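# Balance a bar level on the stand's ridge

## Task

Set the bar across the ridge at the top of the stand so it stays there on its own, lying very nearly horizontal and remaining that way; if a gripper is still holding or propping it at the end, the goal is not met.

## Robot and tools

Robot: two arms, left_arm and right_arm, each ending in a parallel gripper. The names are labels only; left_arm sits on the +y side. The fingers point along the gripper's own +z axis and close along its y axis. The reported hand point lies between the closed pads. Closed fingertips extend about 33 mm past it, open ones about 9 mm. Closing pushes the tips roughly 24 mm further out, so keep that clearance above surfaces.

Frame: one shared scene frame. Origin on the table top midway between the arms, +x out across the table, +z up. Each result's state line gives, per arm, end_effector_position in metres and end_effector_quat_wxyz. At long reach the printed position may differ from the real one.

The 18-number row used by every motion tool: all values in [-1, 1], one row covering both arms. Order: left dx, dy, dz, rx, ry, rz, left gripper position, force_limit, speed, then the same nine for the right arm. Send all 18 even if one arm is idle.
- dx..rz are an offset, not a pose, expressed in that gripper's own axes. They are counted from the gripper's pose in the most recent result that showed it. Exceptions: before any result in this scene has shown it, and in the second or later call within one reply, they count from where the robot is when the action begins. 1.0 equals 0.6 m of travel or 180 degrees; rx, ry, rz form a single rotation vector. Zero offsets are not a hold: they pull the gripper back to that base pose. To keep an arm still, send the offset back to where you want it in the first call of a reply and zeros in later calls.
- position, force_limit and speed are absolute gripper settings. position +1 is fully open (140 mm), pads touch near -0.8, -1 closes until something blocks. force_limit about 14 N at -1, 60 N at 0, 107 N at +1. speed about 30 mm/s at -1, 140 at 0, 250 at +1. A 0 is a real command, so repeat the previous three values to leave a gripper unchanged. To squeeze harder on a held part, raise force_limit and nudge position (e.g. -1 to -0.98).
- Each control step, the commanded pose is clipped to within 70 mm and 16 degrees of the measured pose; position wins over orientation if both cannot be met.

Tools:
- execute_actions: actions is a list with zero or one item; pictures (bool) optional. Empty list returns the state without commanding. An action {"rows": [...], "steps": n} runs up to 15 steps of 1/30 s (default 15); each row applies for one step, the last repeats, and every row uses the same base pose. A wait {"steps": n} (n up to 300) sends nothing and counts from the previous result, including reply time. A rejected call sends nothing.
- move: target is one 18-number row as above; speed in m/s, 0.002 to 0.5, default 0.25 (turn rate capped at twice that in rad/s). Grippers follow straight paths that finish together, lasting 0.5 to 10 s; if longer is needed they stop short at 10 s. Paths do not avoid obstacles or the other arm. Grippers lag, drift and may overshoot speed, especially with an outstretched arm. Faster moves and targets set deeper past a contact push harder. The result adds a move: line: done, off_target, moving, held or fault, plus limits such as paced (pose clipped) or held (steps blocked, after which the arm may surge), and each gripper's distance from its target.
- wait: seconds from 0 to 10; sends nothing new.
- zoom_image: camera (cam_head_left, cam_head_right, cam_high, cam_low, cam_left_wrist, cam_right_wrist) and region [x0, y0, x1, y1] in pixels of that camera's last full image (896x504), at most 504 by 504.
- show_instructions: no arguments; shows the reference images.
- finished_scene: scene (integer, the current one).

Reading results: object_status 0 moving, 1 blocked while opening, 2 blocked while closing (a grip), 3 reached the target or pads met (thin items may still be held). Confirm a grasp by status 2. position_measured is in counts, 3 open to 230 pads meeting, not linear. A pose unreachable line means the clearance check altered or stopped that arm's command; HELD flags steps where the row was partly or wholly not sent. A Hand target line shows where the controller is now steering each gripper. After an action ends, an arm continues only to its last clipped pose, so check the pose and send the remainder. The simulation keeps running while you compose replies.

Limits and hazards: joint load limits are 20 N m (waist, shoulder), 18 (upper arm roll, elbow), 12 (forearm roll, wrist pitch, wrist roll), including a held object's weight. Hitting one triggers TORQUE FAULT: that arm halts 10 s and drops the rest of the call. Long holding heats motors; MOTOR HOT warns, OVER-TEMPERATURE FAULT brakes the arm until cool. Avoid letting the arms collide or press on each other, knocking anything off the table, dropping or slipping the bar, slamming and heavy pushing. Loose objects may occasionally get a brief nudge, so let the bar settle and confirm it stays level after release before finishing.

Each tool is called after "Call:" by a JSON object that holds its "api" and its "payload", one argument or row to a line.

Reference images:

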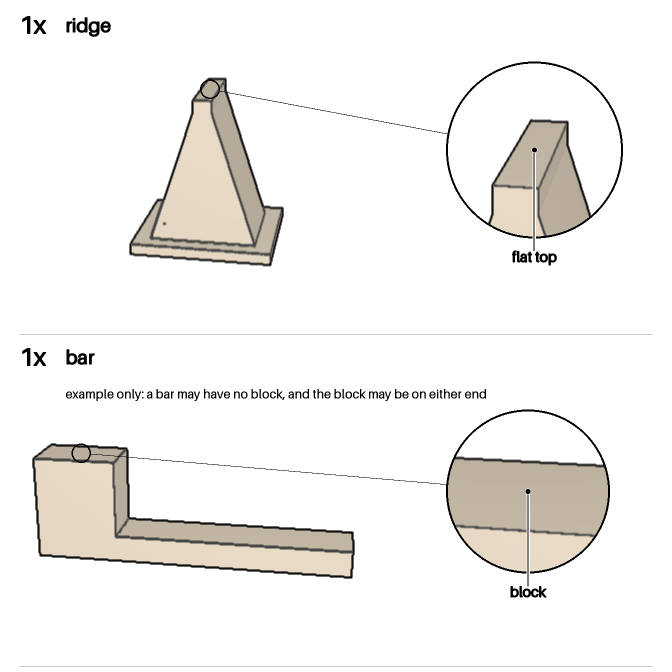

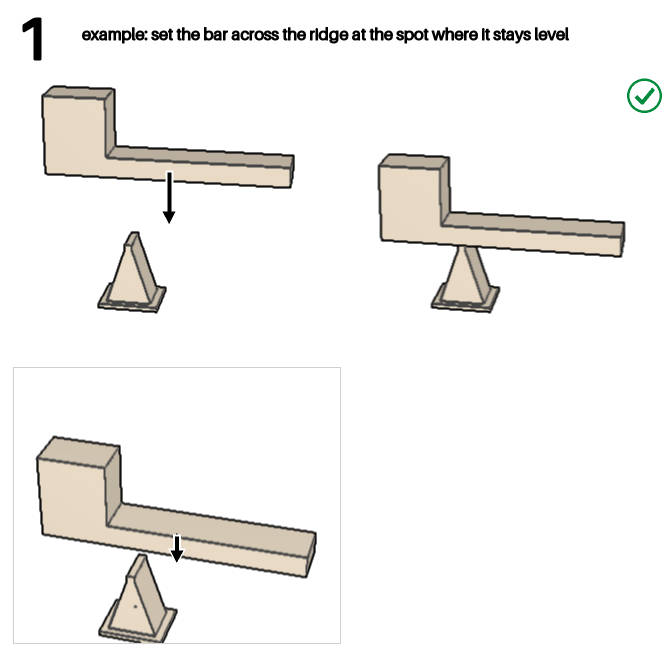

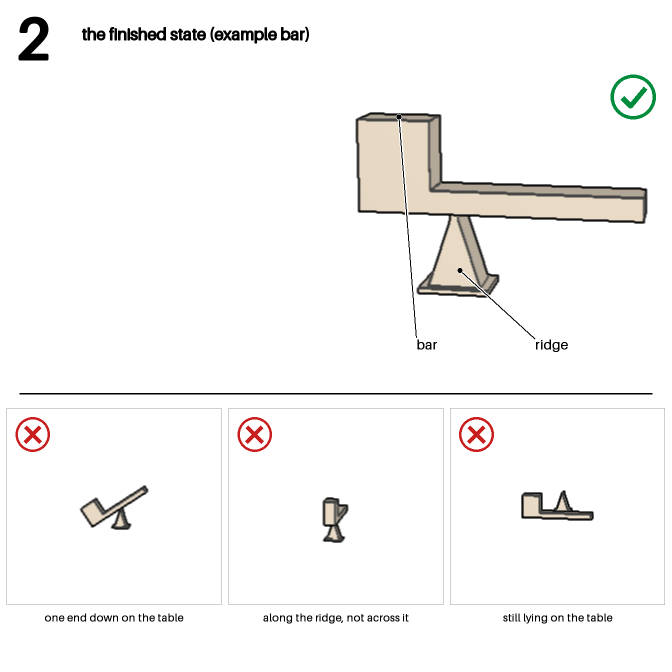

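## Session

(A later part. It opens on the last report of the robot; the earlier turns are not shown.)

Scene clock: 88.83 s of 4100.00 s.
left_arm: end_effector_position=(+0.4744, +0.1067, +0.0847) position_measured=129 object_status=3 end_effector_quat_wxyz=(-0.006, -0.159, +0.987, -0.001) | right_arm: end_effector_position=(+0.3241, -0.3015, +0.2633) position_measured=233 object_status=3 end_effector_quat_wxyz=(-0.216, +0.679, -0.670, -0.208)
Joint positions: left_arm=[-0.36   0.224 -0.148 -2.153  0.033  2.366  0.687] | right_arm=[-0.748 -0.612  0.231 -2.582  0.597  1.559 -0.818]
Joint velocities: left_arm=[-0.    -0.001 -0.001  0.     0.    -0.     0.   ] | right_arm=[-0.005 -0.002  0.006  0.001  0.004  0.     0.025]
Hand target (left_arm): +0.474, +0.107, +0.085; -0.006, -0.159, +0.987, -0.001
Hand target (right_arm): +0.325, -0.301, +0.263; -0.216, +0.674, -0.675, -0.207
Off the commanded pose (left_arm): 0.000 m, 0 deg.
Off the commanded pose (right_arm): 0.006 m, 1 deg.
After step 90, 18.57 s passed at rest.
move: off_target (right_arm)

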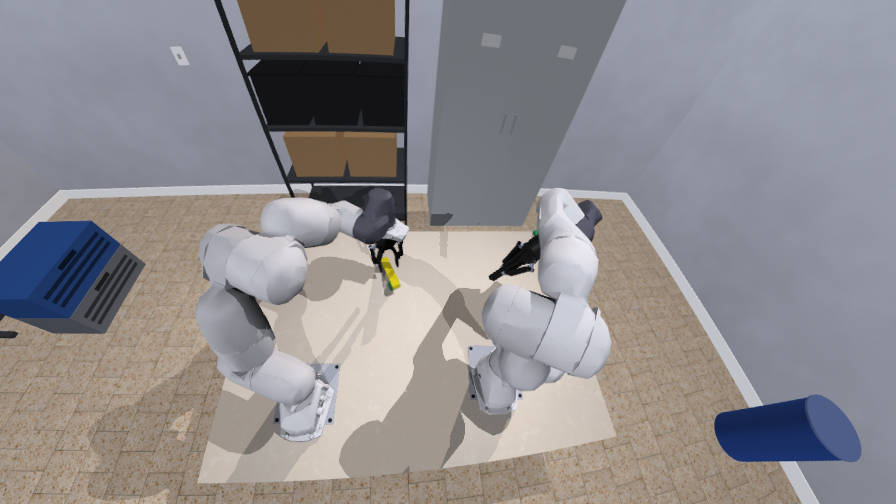

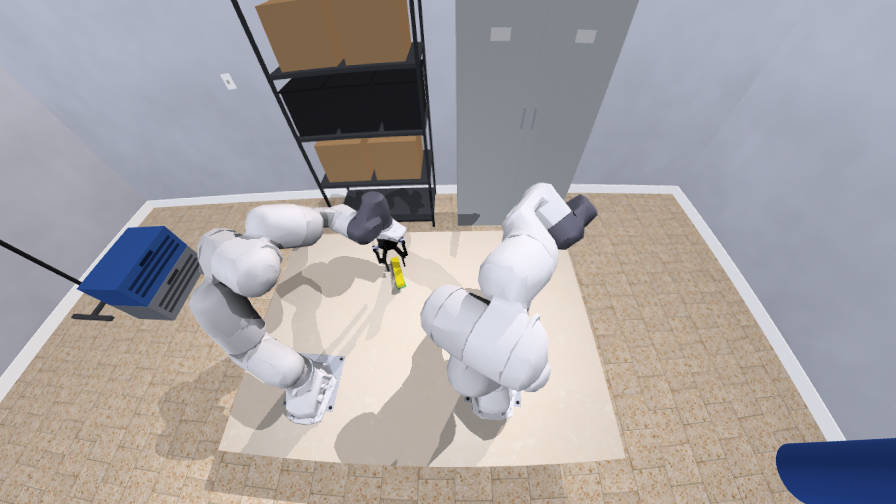

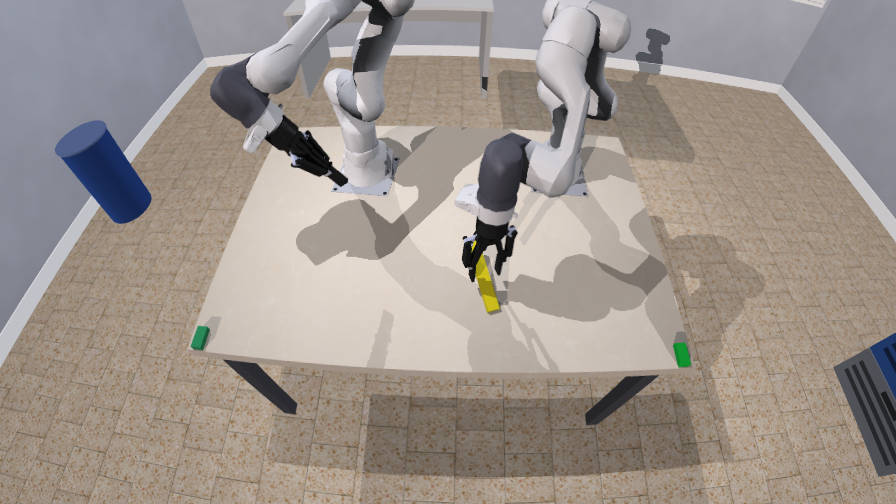

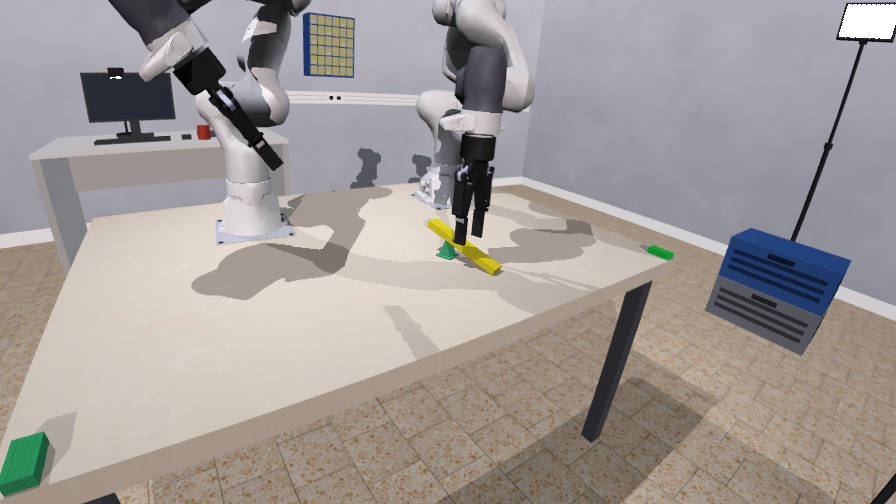

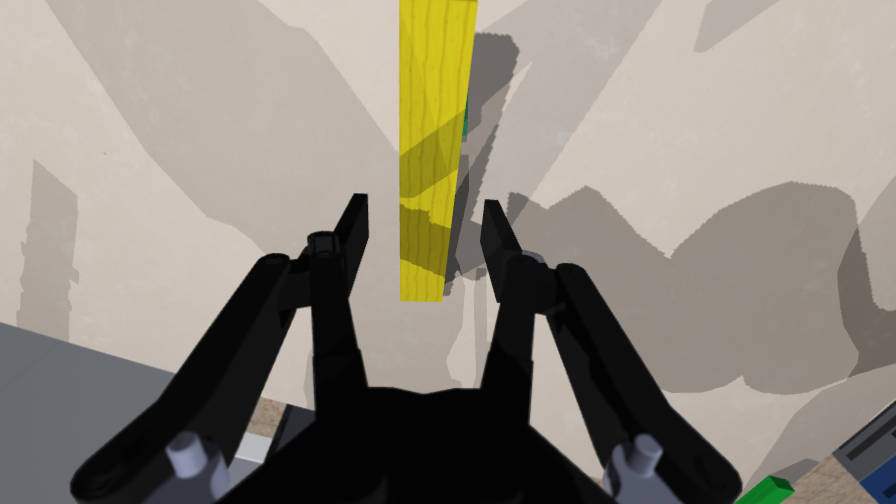

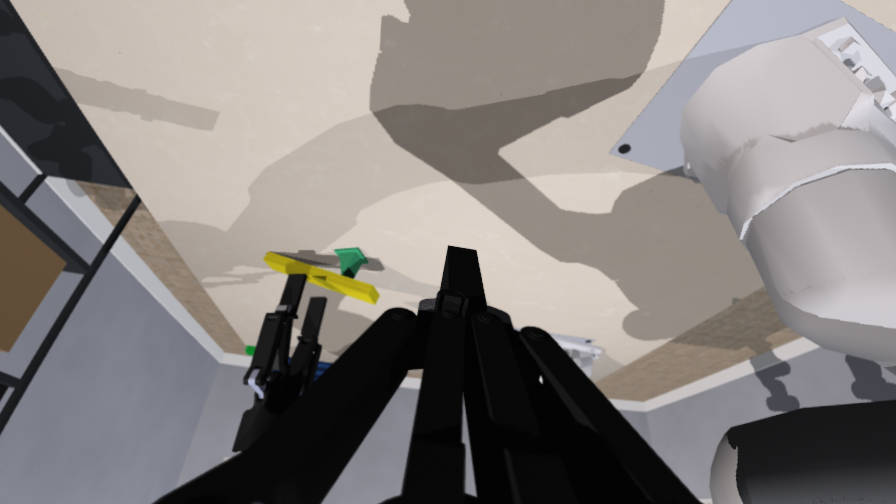

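Call:
{"api": "move", "payload": {
  "target": [-0.132,0,0.015,0,0.106,0,0,0,0,0,0,0,0,0,0,-1,0,0],
  "speed": 0.1
}}

Call:
{"api": "move", "payload": {
  "target": [0,0,0.05,0,0,0,0,0,0,0,0,0,0,0,0,-1,0,0],
  "speed": 0.05
}}

Call:
{"api": "zoom_image", "payload": {
  "camera": "cam_low",
  "region": [400, 190, 540, 290]
}}

Scene clock: 97.63 s of 4100.00 s.
left_arm: end_effector_position=(+0.5497, +0.1310, +0.0763) position_measured=129 object_status=3 end_effector_quat_wxyz=(-0.169, -0.159, +0.972, -0.030) | right_arm: end_effector_position=(+0.3242, -0.3015, +0.2633) position_measured=233 object_status=3 end_effector_quat_wxyz=(-0.216, +0.677, -0.672, -0.208)
Joint positions: left_arm=[-0.136  0.612 -0.216 -1.565 -0.104  1.899  0.927] | right_arm=[-0.749 -0.612  0.232 -2.582  0.597  1.559 -0.814]
Joint velocities: left_arm=[ 0.001 -0.001  0.     0.001 -0.002 -0.012  0.01 ] | right_arm=[ 0.    -0.001 -0.    -0.     0.001  0.001 -0.001]
Hand target (left_arm): +0.549, +0.131, +0.076; -0.171, -0.155, +0.972, -0.031
Hand target (right_arm): +0.324, -0.301, +0.263; -0.216, +0.679, -0.670, -0.208
Off the commanded pose (left_arm): 0.002 m, 0 deg.
Off the commanded pose (right_arm): 0.000 m, 0 deg.
After step 90, 3.50 s passed at rest.
move: done

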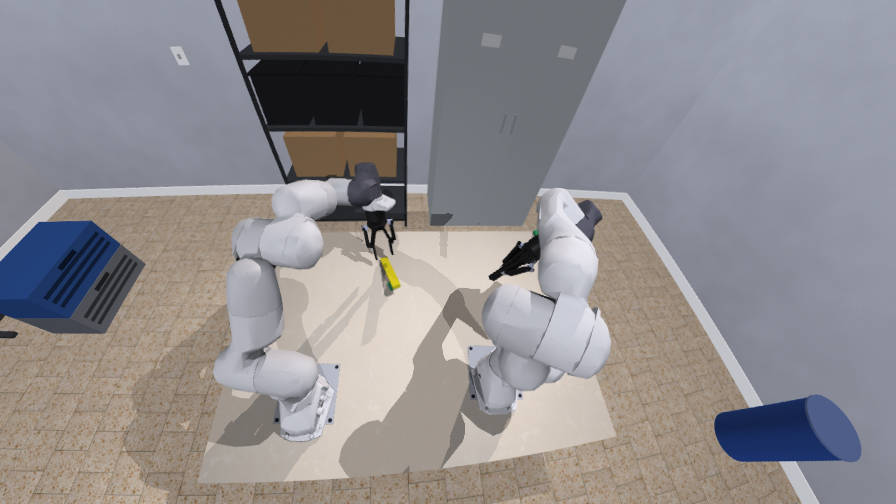

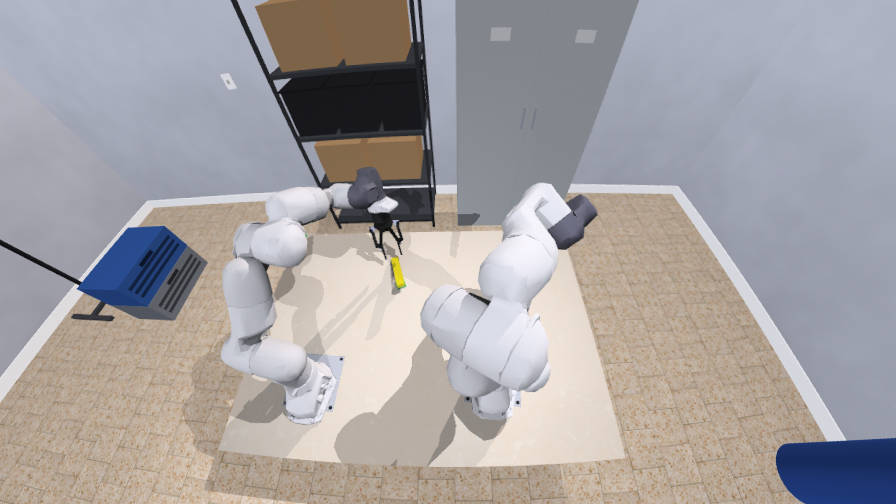

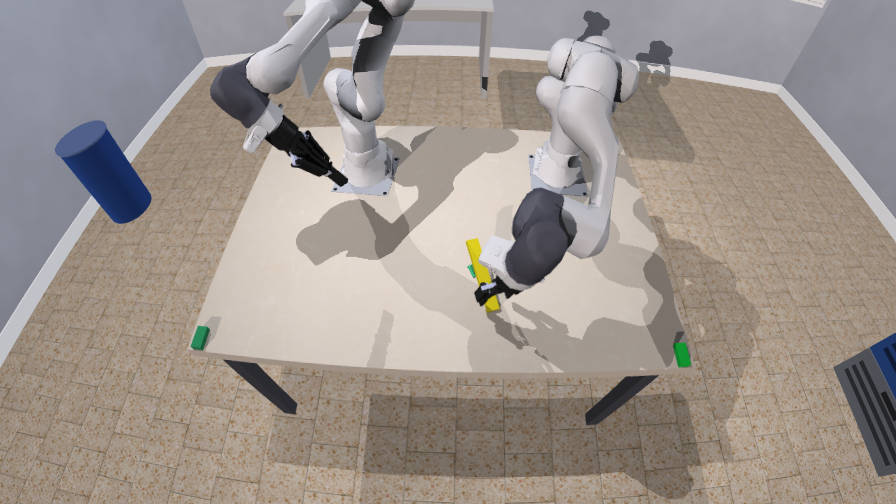

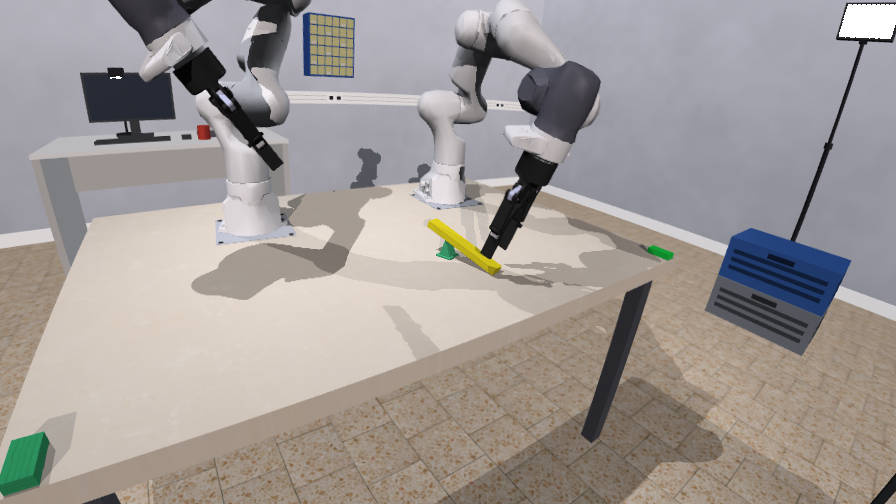

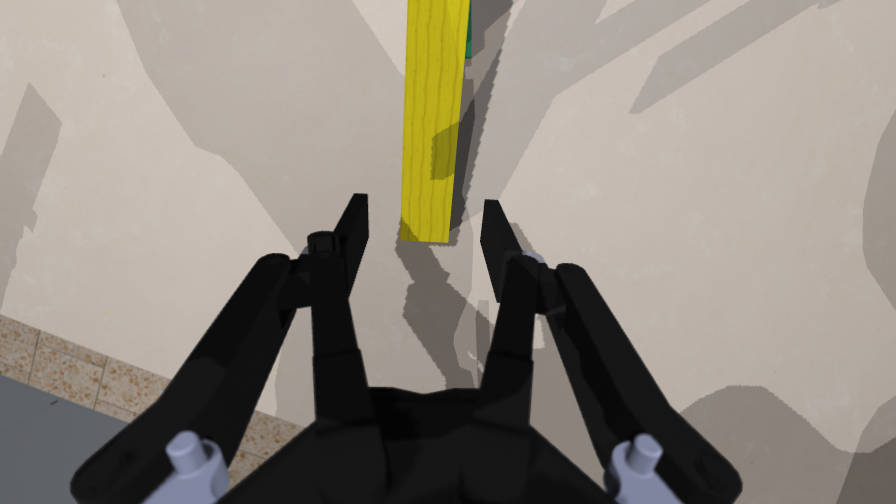

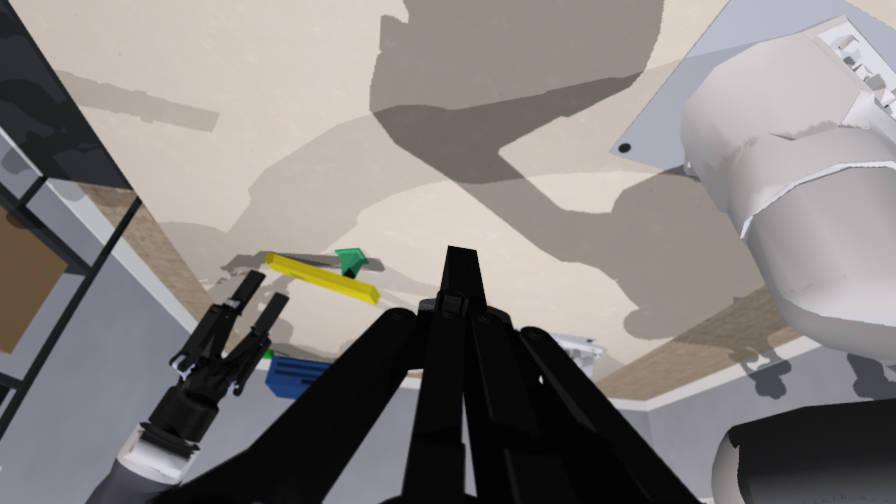

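Scene clock: 98.63 s of 4100.00 s.
left_arm: end_effector_position=(+0.5403, +0.1293, +0.0482) position_measured=129 object_status=3 end_effector_quat_wxyz=(-0.170, -0.160, +0.972, -0.029) | right_arm: end_effector_position=(+0.3242, -0.3015, +0.2633) position_measured=233 object_status=3 end_effector_quat_wxyz=(-0.216, +0.677, -0.672, -0.208)
Joint positions: left_arm=[-0.141  0.628 -0.216 -1.616 -0.104  1.964  0.927] | right_arm=[-0.749 -0.612  0.232 -2.582  0.597  1.559 -0.814]
Joint velocities: left_arm=[ 0.001  0.001 -0.    -0.     0.001  0.012  0.   ] | right_arm=[-0.001 -0.001  0.001  0.001 -0.001 -0.    -0.001]
Hand target (left_arm): +0.540, +0.128, +0.048; -0.169, -0.159, +0.972, -0.030
Hand target (right_arm): +0.324, -0.301, +0.263; -0.216, +0.677, -0.672, -0.208
Off the commanded pose (left_arm): 0.002 m, 0 deg.
Off the commanded pose (right_arm): 0.000 m, 0 deg.
move: done

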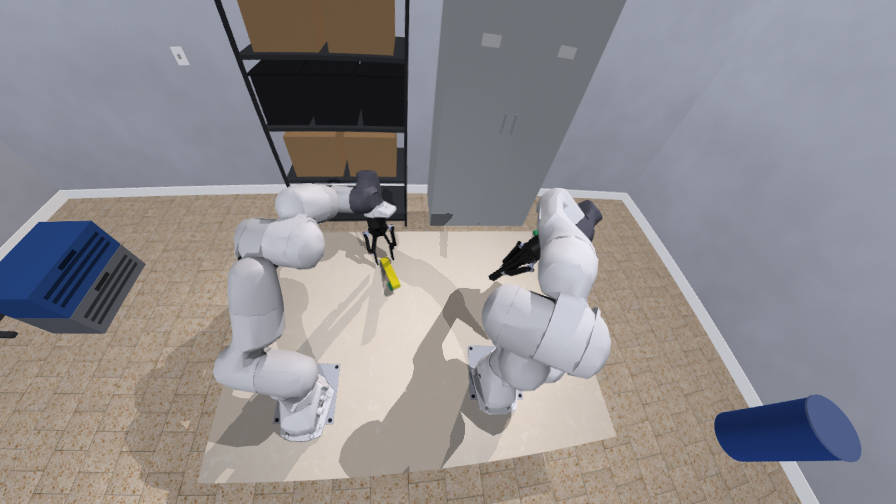

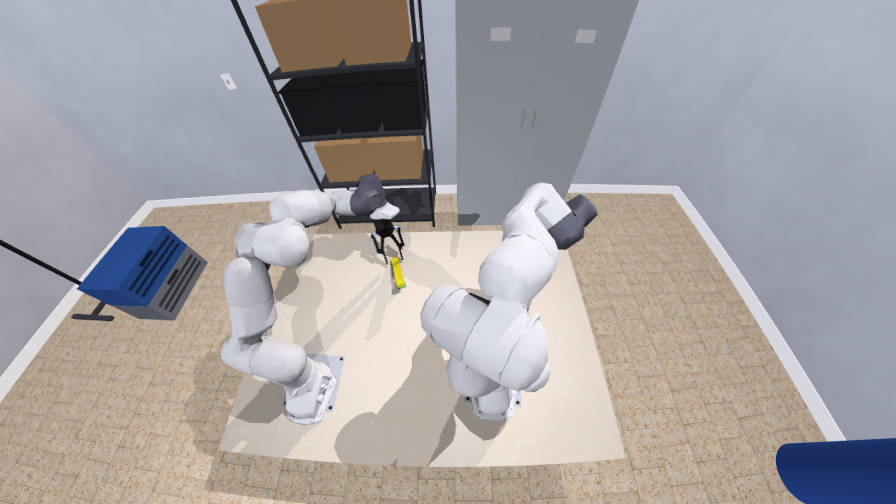

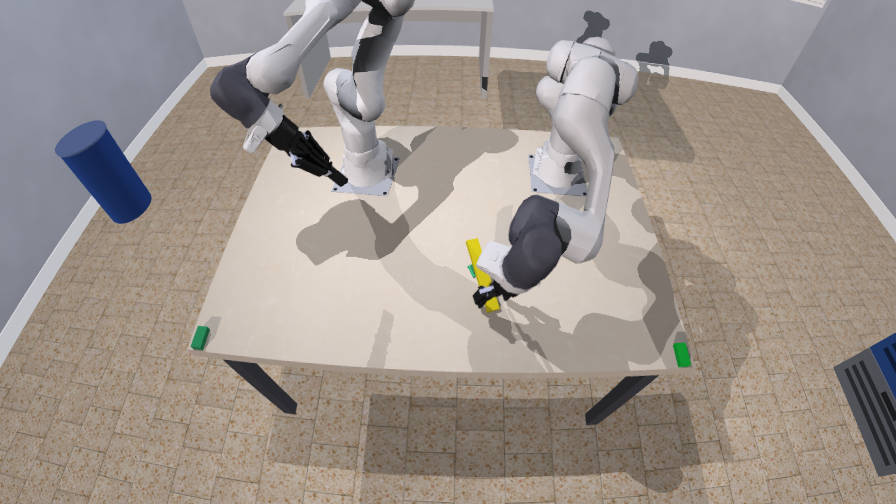

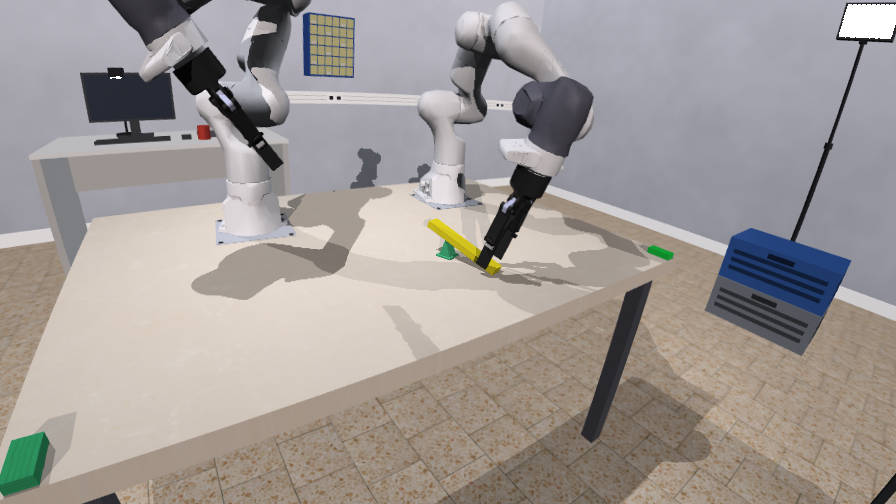

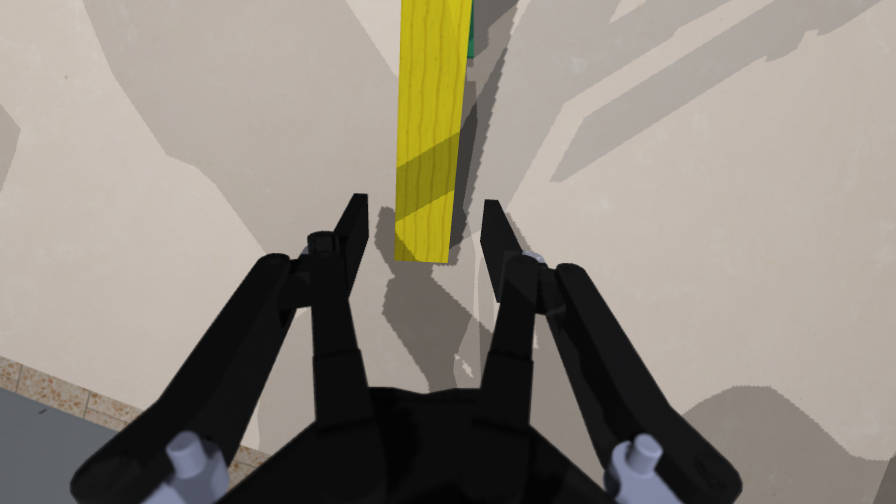

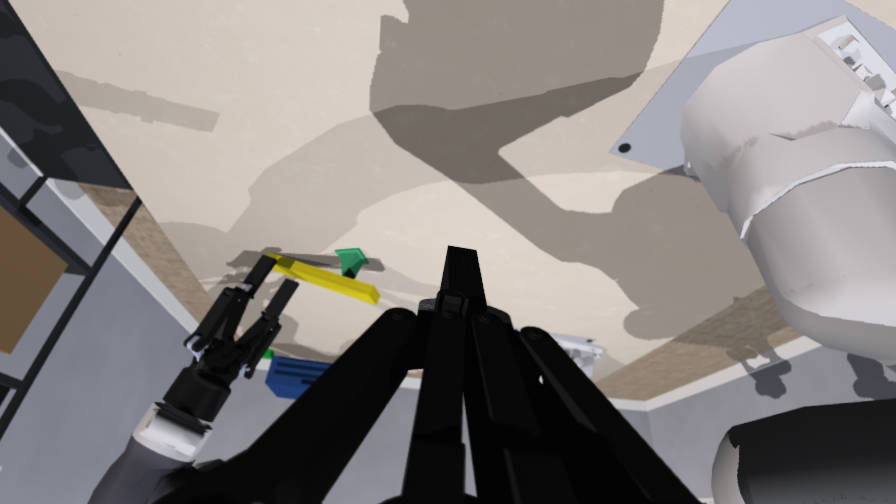

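Region (400, 190, 540, 290) of cam_low's 896x504 image, scaled by 3.600, with more detail than that image has; it fills the top 360 rows of this view, and the rest is white.

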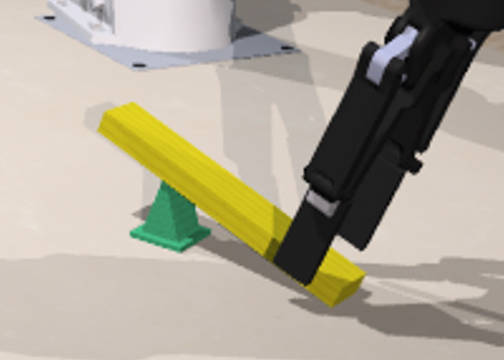

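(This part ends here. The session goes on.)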